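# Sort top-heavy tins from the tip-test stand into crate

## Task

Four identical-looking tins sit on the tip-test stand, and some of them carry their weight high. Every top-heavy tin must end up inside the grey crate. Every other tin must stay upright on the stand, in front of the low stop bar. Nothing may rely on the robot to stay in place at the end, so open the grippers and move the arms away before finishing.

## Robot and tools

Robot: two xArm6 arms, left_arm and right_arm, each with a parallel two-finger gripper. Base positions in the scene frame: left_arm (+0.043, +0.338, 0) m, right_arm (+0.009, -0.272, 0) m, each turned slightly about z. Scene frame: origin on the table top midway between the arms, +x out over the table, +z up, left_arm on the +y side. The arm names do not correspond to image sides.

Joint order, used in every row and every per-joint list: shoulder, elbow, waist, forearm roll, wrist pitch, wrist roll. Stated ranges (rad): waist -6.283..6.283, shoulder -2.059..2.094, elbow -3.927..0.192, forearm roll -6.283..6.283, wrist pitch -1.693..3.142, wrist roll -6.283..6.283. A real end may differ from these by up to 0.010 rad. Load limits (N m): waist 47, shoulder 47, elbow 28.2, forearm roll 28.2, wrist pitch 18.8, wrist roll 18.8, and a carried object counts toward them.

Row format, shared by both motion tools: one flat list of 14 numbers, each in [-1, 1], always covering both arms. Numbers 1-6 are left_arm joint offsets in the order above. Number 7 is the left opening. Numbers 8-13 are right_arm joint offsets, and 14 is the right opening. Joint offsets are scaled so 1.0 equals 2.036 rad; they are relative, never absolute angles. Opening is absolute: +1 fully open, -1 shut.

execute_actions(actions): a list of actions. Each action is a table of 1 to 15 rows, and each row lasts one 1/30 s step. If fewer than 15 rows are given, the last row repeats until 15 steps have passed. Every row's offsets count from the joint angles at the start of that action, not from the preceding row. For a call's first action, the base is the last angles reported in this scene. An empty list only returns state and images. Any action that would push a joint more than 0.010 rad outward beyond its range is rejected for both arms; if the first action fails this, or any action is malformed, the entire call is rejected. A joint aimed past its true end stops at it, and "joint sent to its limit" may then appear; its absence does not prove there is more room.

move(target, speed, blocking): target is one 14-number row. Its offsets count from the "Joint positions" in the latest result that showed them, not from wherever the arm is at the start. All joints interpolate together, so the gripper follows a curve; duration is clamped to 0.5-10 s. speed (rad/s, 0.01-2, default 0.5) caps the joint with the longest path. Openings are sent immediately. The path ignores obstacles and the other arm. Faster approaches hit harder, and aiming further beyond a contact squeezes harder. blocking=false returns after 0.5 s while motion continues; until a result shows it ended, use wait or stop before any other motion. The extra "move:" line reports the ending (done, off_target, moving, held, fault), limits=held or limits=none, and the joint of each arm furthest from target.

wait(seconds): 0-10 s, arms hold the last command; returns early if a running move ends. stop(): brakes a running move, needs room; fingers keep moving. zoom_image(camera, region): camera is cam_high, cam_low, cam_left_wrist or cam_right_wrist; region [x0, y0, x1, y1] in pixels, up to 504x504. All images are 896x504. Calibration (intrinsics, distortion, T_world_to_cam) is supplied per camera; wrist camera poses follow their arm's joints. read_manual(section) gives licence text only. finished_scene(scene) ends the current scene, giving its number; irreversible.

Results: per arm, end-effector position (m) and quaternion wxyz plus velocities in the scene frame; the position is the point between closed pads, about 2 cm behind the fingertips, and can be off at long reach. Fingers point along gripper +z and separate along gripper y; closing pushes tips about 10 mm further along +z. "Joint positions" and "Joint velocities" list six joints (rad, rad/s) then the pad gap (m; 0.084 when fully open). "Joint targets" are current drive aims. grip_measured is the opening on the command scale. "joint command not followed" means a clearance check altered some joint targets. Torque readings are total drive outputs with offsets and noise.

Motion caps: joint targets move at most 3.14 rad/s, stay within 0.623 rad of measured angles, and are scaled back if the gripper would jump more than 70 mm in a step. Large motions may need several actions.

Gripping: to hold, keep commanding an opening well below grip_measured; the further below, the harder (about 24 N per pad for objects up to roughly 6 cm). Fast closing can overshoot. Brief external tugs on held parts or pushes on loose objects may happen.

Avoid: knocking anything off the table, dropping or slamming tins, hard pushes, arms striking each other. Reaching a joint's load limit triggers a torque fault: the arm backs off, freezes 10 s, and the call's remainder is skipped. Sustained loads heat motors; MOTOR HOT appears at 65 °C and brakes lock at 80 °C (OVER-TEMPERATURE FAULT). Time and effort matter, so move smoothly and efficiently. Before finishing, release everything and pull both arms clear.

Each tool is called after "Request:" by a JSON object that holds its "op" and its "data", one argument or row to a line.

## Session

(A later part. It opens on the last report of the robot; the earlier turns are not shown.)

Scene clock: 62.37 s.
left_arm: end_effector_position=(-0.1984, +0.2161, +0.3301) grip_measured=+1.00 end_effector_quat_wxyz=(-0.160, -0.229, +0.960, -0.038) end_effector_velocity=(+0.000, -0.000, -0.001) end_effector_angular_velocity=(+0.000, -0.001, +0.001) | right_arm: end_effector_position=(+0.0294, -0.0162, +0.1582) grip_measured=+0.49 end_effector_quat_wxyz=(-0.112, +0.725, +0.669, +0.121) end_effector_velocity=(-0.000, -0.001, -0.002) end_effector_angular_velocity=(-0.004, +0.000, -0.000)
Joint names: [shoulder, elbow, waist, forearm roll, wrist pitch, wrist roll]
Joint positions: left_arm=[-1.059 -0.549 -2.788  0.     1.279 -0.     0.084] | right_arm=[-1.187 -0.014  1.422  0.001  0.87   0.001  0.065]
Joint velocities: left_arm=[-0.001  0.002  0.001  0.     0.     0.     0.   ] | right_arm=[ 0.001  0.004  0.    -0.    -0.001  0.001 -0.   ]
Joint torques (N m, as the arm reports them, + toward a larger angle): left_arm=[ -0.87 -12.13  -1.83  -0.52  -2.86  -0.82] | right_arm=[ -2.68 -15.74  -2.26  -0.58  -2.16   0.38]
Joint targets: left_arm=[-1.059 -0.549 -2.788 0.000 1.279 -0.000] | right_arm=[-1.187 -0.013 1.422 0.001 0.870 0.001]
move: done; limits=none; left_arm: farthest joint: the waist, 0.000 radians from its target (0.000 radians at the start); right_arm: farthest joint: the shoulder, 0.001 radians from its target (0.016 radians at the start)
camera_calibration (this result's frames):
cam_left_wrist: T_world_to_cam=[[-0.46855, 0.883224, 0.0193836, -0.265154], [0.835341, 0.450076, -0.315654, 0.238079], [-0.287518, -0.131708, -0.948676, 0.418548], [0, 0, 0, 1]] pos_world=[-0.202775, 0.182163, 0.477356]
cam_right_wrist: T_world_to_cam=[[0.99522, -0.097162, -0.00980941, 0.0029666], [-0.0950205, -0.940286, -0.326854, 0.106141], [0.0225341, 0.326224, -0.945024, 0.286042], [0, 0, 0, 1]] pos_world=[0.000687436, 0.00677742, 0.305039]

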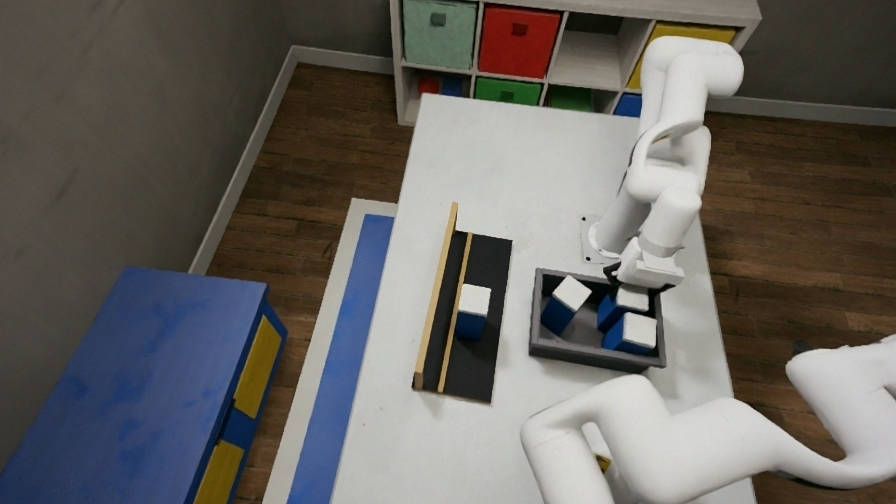

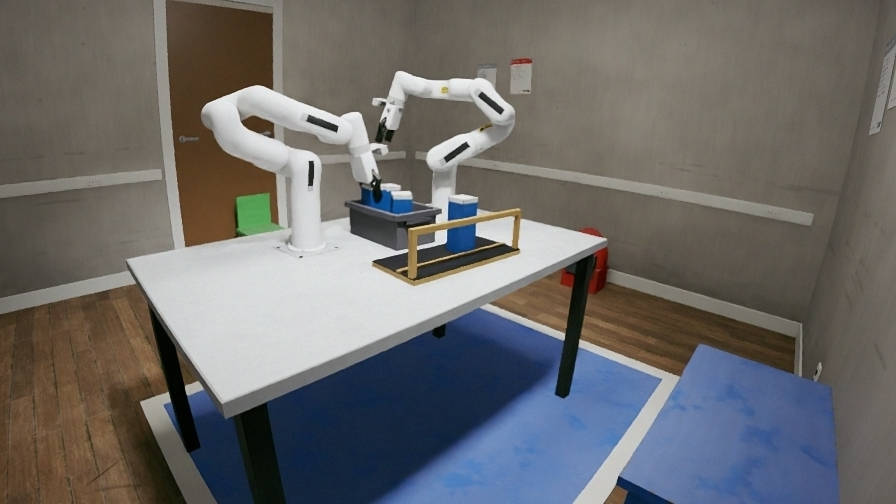

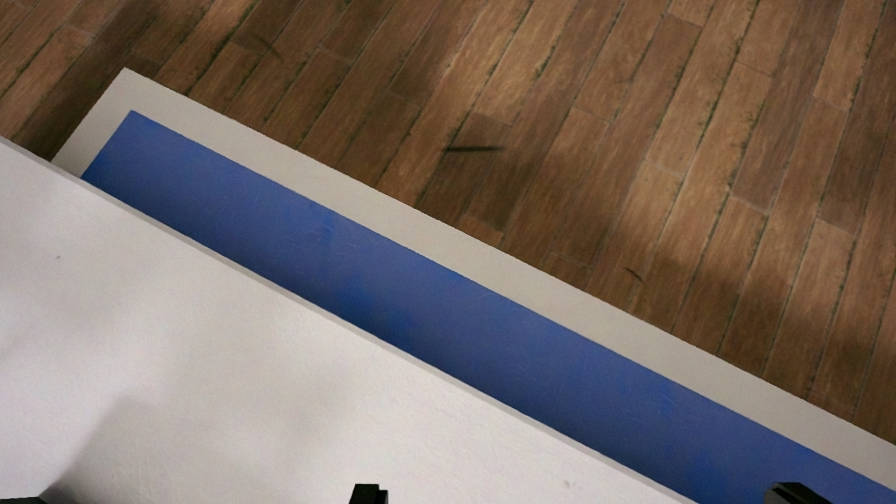

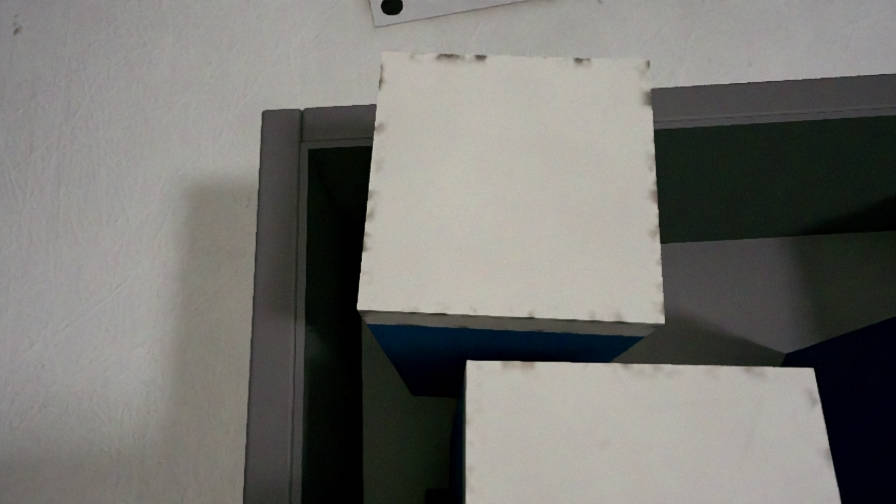

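Request:
{"op": "move", "data": {
  "target": [0,0,0,0,0,0,1, 0,0,0,0,0,0,1]
}}

Request:
{"op": "move", "data": {
  "target": [0,0,0,0,0,0,1, 0.0081,-0.1742,0,0,0.1661,0,1],
  "speed": 0.5
}}

Request:
{"op": "move", "data": {
  "target": [0,0,0,0,0,0,1, 0.05,-0.12,0.45,0,0.07,0,1],
  "speed": 0.8
}}

Scene clock: 63.57 s.
left_arm: end_effector_position=(-0.1984, +0.2161, +0.3301) grip_measured=+1.00 end_effector_quat_wxyz=(-0.160, -0.229, +0.960, -0.038) end_effector_velocity=(+0.000, -0.000, +0.000) end_effector_angular_velocity=(-0.001, +0.001, -0.000) | right_arm: end_effector_position=(+0.0294, -0.0162, +0.1582) grip_measured=+1.00 end_effector_quat_wxyz=(-0.112, +0.725, +0.669, +0.121) end_effector_velocity=(-0.000, -0.000, -0.000) end_effector_angular_velocity=(-0.001, -0.000, +0.000)
Joint names: [shoulder, elbow, waist, forearm roll, wrist pitch, wrist roll]
Joint positions: left_arm=[-1.059 -0.549 -2.788  0.     1.279 -0.     0.084] | right_arm=[-1.187 -0.014  1.422  0.001  0.87   0.001  0.084]
Joint velocities: left_arm=[-0.001 -0.    -0.     0.     0.     0.     0.   ] | right_arm=[-0.    -0.     0.    -0.     0.001 -0.     0.   ]
Joint torques (N m, as the arm reports them, + toward a larger angle): left_arm=[ -0.38 -12.15  -1.8   -0.5   -2.89  -0.92] | right_arm=[ -1.57 -14.53  -2.09  -0.59  -1.8    0.45]
Joint targets: left_arm=[-1.059 -0.549 -2.788 0.000 1.279 -0.000] | right_arm=[-1.187 -0.014 1.422 0.001 0.870 0.001]
move: done; limits=none; left_arm: farthest joint: the waist, 0.000 radians from its target (0.000 radians at the start); right_arm: farthest joint: the waist, 0.000 radians from its target (0.000 radians at the start)
camera_calibration (this result's frames):
cam_left_wrist: T_world_to_cam=[[-0.46855, 0.883224, 0.0193837, -0.265154], [0.835341, 0.450076, -0.315654, 0.238079], [-0.287518, -0.131708, -0.948676, 0.418548], [0, 0, 0, 1]] pos_world=[-0.202775, 0.182163, 0.477356]
cam_right_wrist: T_world_to_cam=[[0.99522, -0.0971626, -0.00980868, 0.00296607], [-0.0950196, -0.940267, -0.326907, 0.106167], [0.0225404, 0.326277, -0.945005, 0.286054], [0, 0, 0, 1]] pos_world=[0.000688268, 0.00678067, 0.305059]

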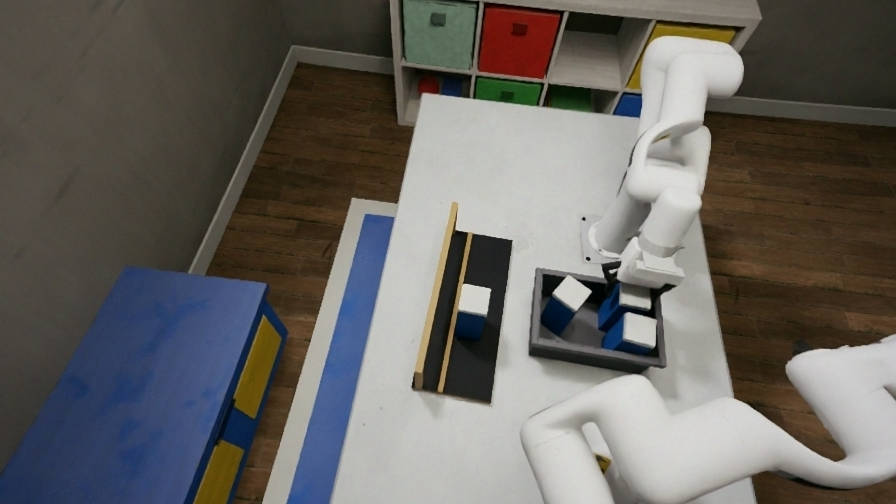

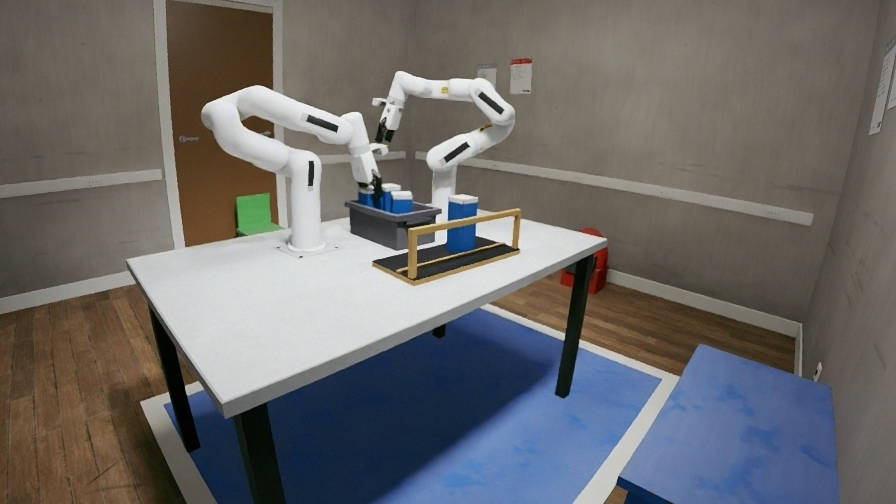

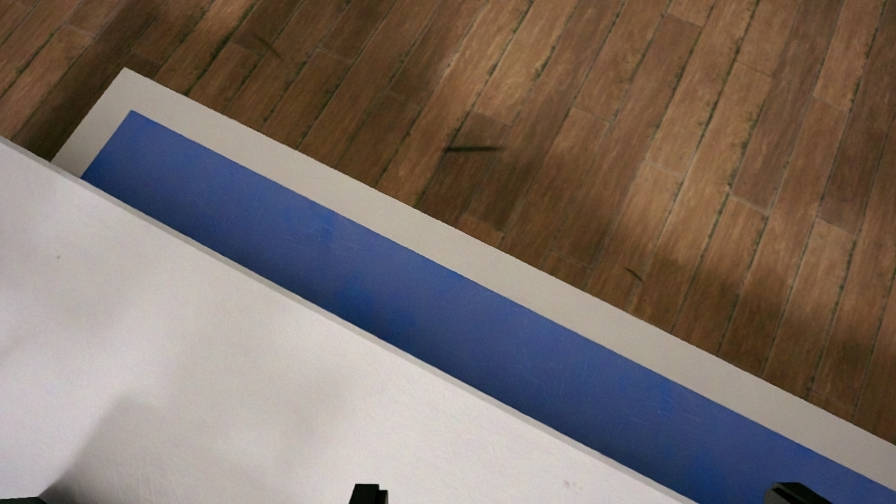

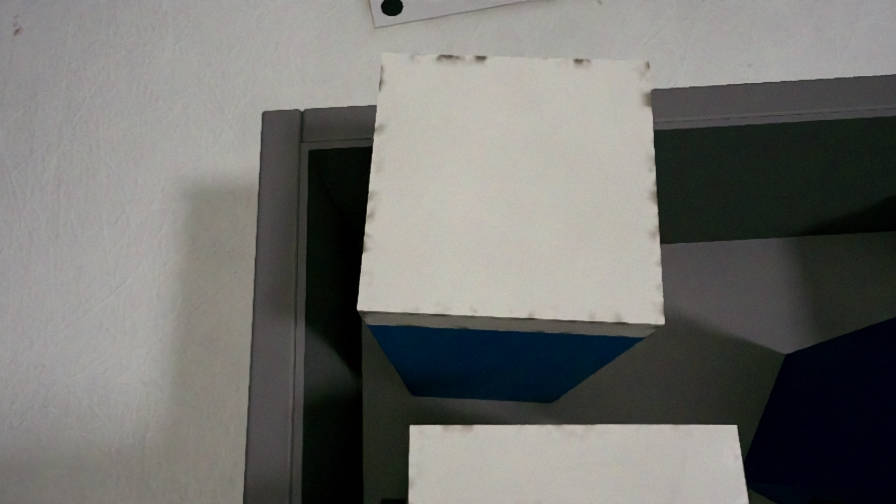

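Scene clock: 64.93 s.
left_arm: end_effector_position=(-0.1984, +0.2161, +0.3301) grip_measured=+1.00 end_effector_quat_wxyz=(-0.160, -0.229, +0.960, -0.038) end_effector_velocity=(-0.000, +0.000, -0.000) end_effector_angular_velocity=(+0.000, +0.000, -0.000) | right_arm: end_effector_position=(+0.0294, -0.0161, +0.2802) grip_measured=+1.00 end_effector_quat_wxyz=(-0.112, +0.725, +0.669, +0.120) end_effector_velocity=(+0.000, +0.000, +0.002) end_effector_angular_velocity=(+0.004, -0.001, +0.001)
Joint names: [shoulder, elbow, waist, forearm roll, wrist pitch, wrist roll]
Joint positions: left_arm=[-1.059 -0.549 -2.788  0.     1.279 -0.     0.084] | right_arm=[-1.17  -0.368  1.422  0.001  1.208  0.001  0.084]
Joint velocities: left_arm=[ 0. -0. -0. -0. -0. -0.  0.] | right_arm=[-0.001 -0.004  0.    -0.     0.001 -0.001  0.   ]
Joint torques (N m, as the arm reports them, + toward a larger angle): left_arm=[ -0.64 -12.33  -1.74  -0.54  -2.93  -0.86] | right_arm=[ -1.28 -14.18  -2.05  -0.61  -1.81   0.48]
Joint targets: left_arm=[-1.059 -0.549 -2.788 0.000 1.279 -0.000] | right_arm=[-1.171 -0.368 1.422 0.001 1.209 0.001]
move: done; limits=none; left_arm: farthest joint: the waist, 0.000 radians from its target (0.000 radians at the start); right_arm: farthest joint: the elbow, 0.001 radians from its target (0.355 radians at the start)
camera_calibration (this result's frames):
cam_left_wrist: T_world_to_cam=[[-0.46855, 0.883224, 0.0193837, -0.265154], [0.835341, 0.450076, -0.315654, 0.238079], [-0.287518, -0.131708, -0.948676, 0.418547], [0, 0, 0, 1]] pos_world=[-0.202775, 0.182163, 0.477356]
cam_right_wrist: T_world_to_cam=[[0.995241, -0.0969424, -0.00985093, 0.00422263], [-0.0948329, -0.940398, -0.326585, 0.145962], [0.0223961, 0.325965, -0.945117, 0.401306], [0, 0, 0, 1]] pos_world=[0.000651737, 0.0068598, 0.426991]

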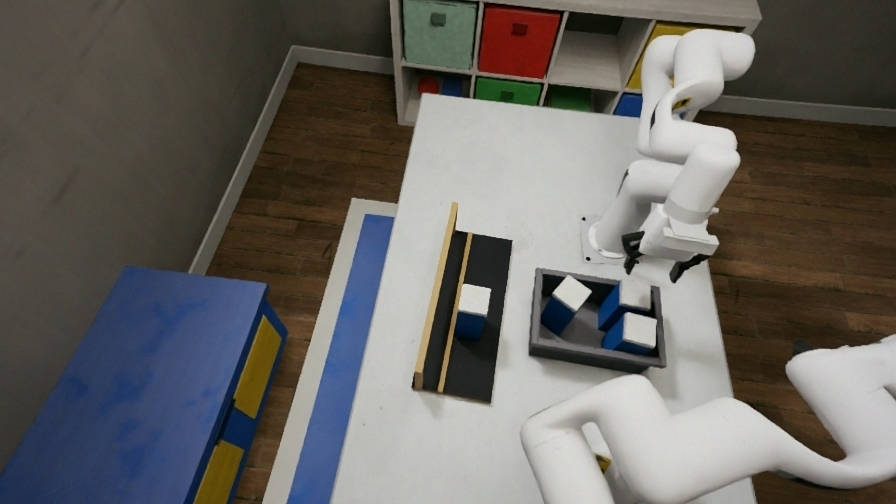

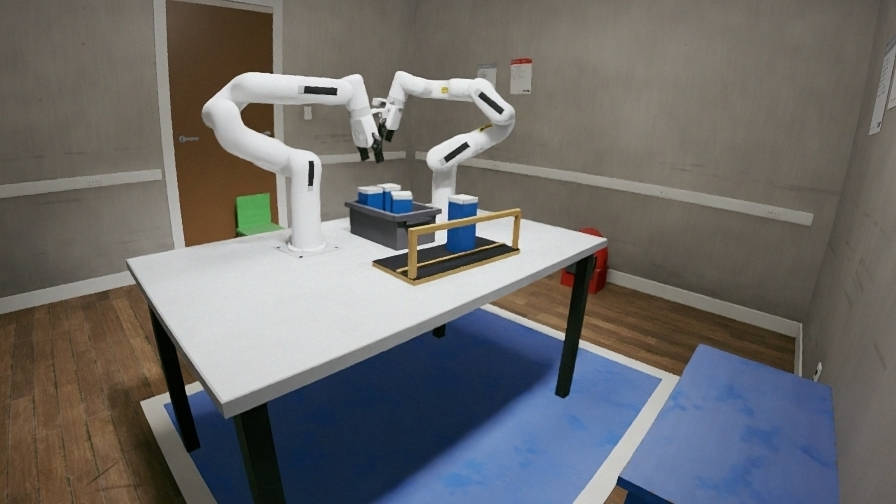

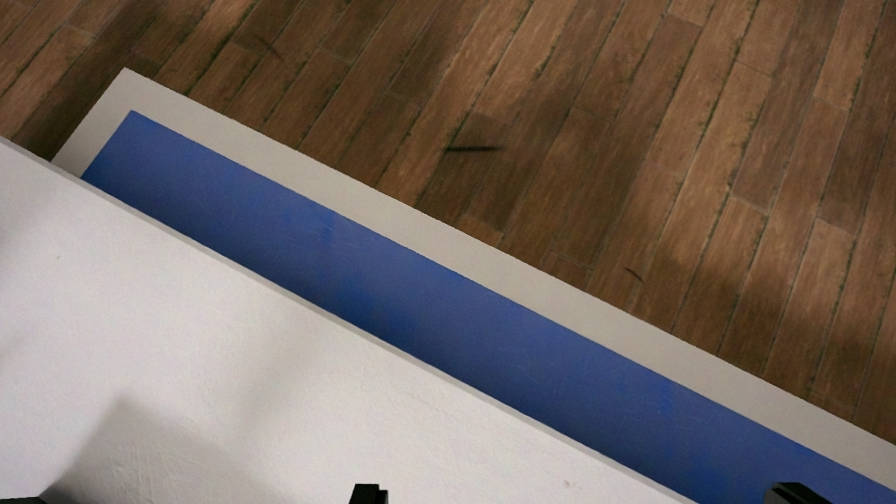

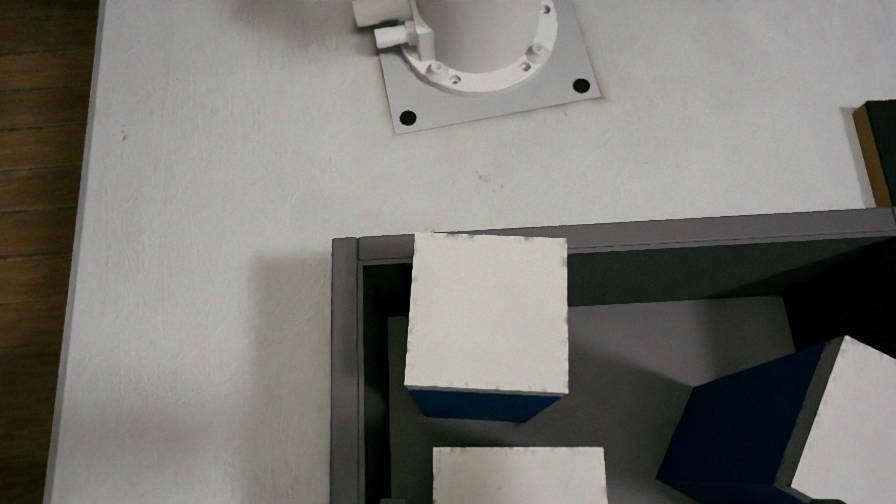

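Scene clock: 66.80 s.
left_arm: end_effector_position=(-0.1984, +0.2161, +0.3301) grip_measured=+1.00 end_effector_quat_wxyz=(-0.160, -0.229, +0.960, -0.038) end_effector_velocity=(+0.000, +0.000, -0.000) end_effector_angular_velocity=(+0.000, -0.000, -0.000) | right_arm: end_effector_position=(-0.1852, -0.0970, +0.3521) grip_measured=+1.00 end_effector_quat_wxyz=(-0.153, +0.355, +0.920, +0.059) end_effector_velocity=(-0.001, -0.001, +0.000) end_effector_angular_velocity=(+0.001, +0.001, +0.006)
Joint names: [shoulder, elbow, waist, forearm roll, wrist pitch, wrist roll]
Joint positions: left_arm=[-1.059 -0.549 -2.788  0.     1.279 -0.     0.084] | right_arm=[-1.069 -0.612  2.337  0.001  1.351  0.001  0.084]
Joint velocities: left_arm=[-0.     0.    -0.     0.     0.001 -0.     0.   ] | right_arm=[ 0.001 -0.001  0.005 -0.    -0.001 -0.001  0.   ]
Joint torques (N m, as the arm reports them, + toward a larger angle): left_arm=[ -0.53 -12.27  -1.7   -0.38  -2.97  -0.85] | right_arm=[ -2.04 -13.66  -2.18  -0.62  -1.79   0.39]
Joint targets: left_arm=[-1.059 -0.549 -2.788 0.000 1.279 -0.000] | right_arm=[-1.069 -0.612 2.338 0.001 1.351 0.001]
move: done; limits=none; left_arm: farthest joint: the waist, 0.000 radians from its target (0.000 radians at the start); right_arm: farthest joint: the waist, 0.001 radians from its target (0.916 radians at the start)
camera_calibration (this result's frames):
cam_left_wrist: T_world_to_cam=[[-0.46855, 0.883224, 0.0193837, -0.265154], [0.835341, 0.450076, -0.315654, 0.238079], [-0.287518, -0.131708, -0.948676, 0.418548], [0, 0, 0, 1]] pos_world=[-0.202775, 0.182163, 0.477356]
cam_right_wrist: T_world_to_cam=[[0.68328, 0.73009, -0.00982534, 0.233034], [0.687915, -0.648202, -0.326508, 0.246378], [-0.244749, 0.216337, -0.945143, 0.440328], [0, 0, 0, 1]] pos_world=[-0.220945, -0.105692, 0.498907]

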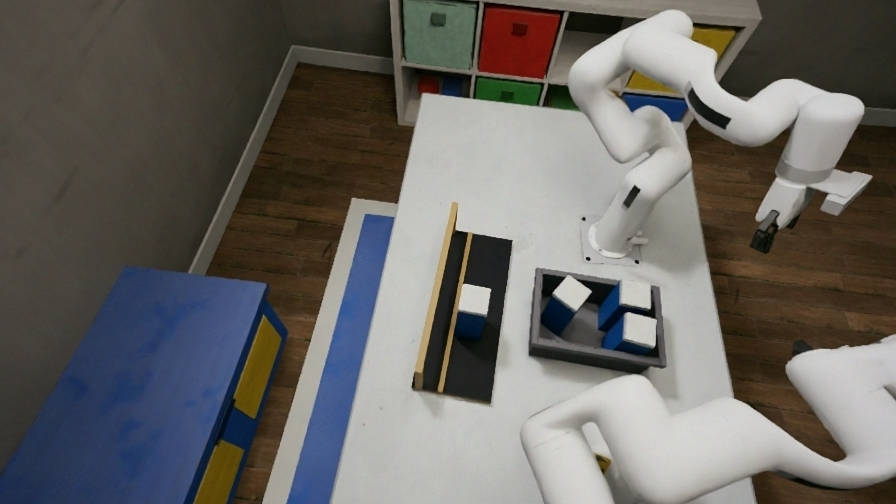

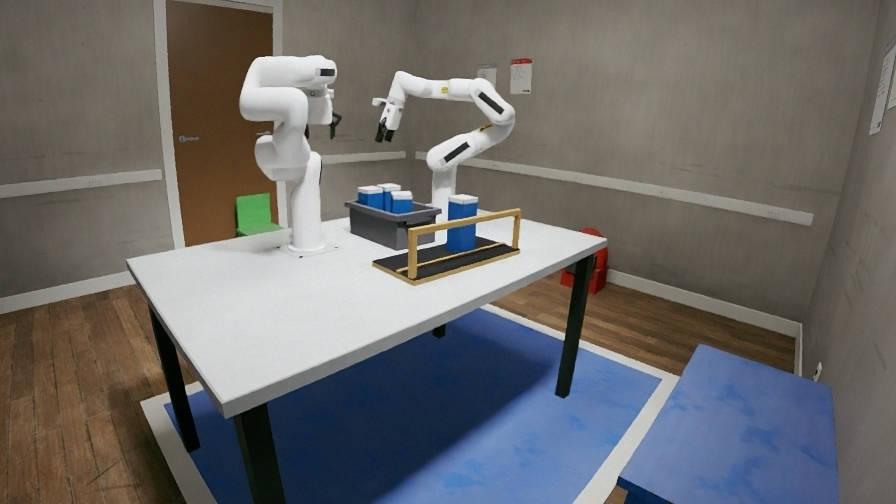

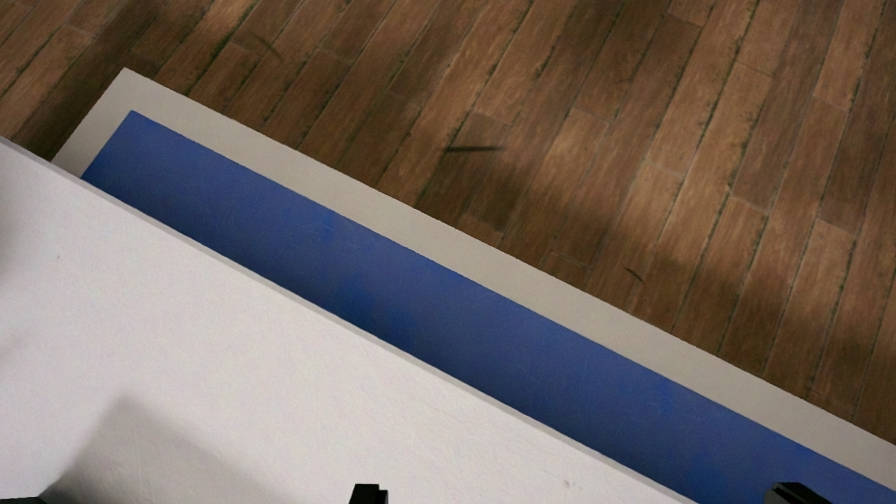

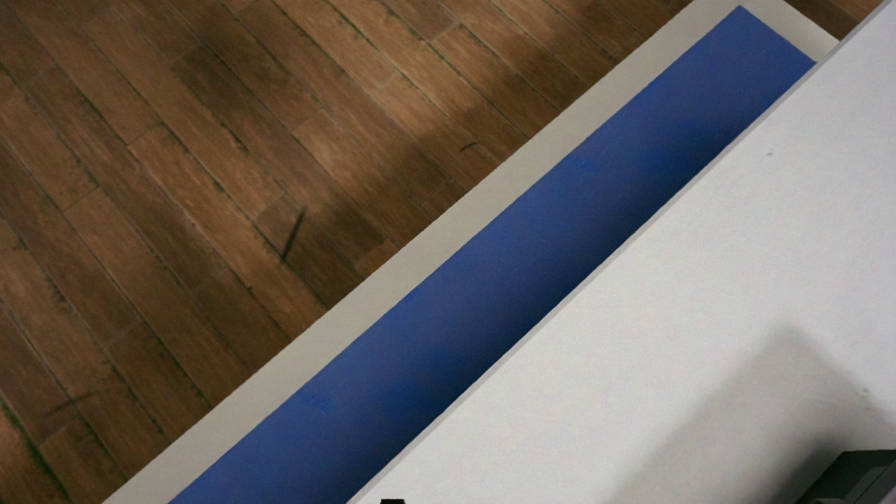

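Request:
{"op": "finished_scene", "data": {
  "scene": 2
}}

The scene is finished: the task was done.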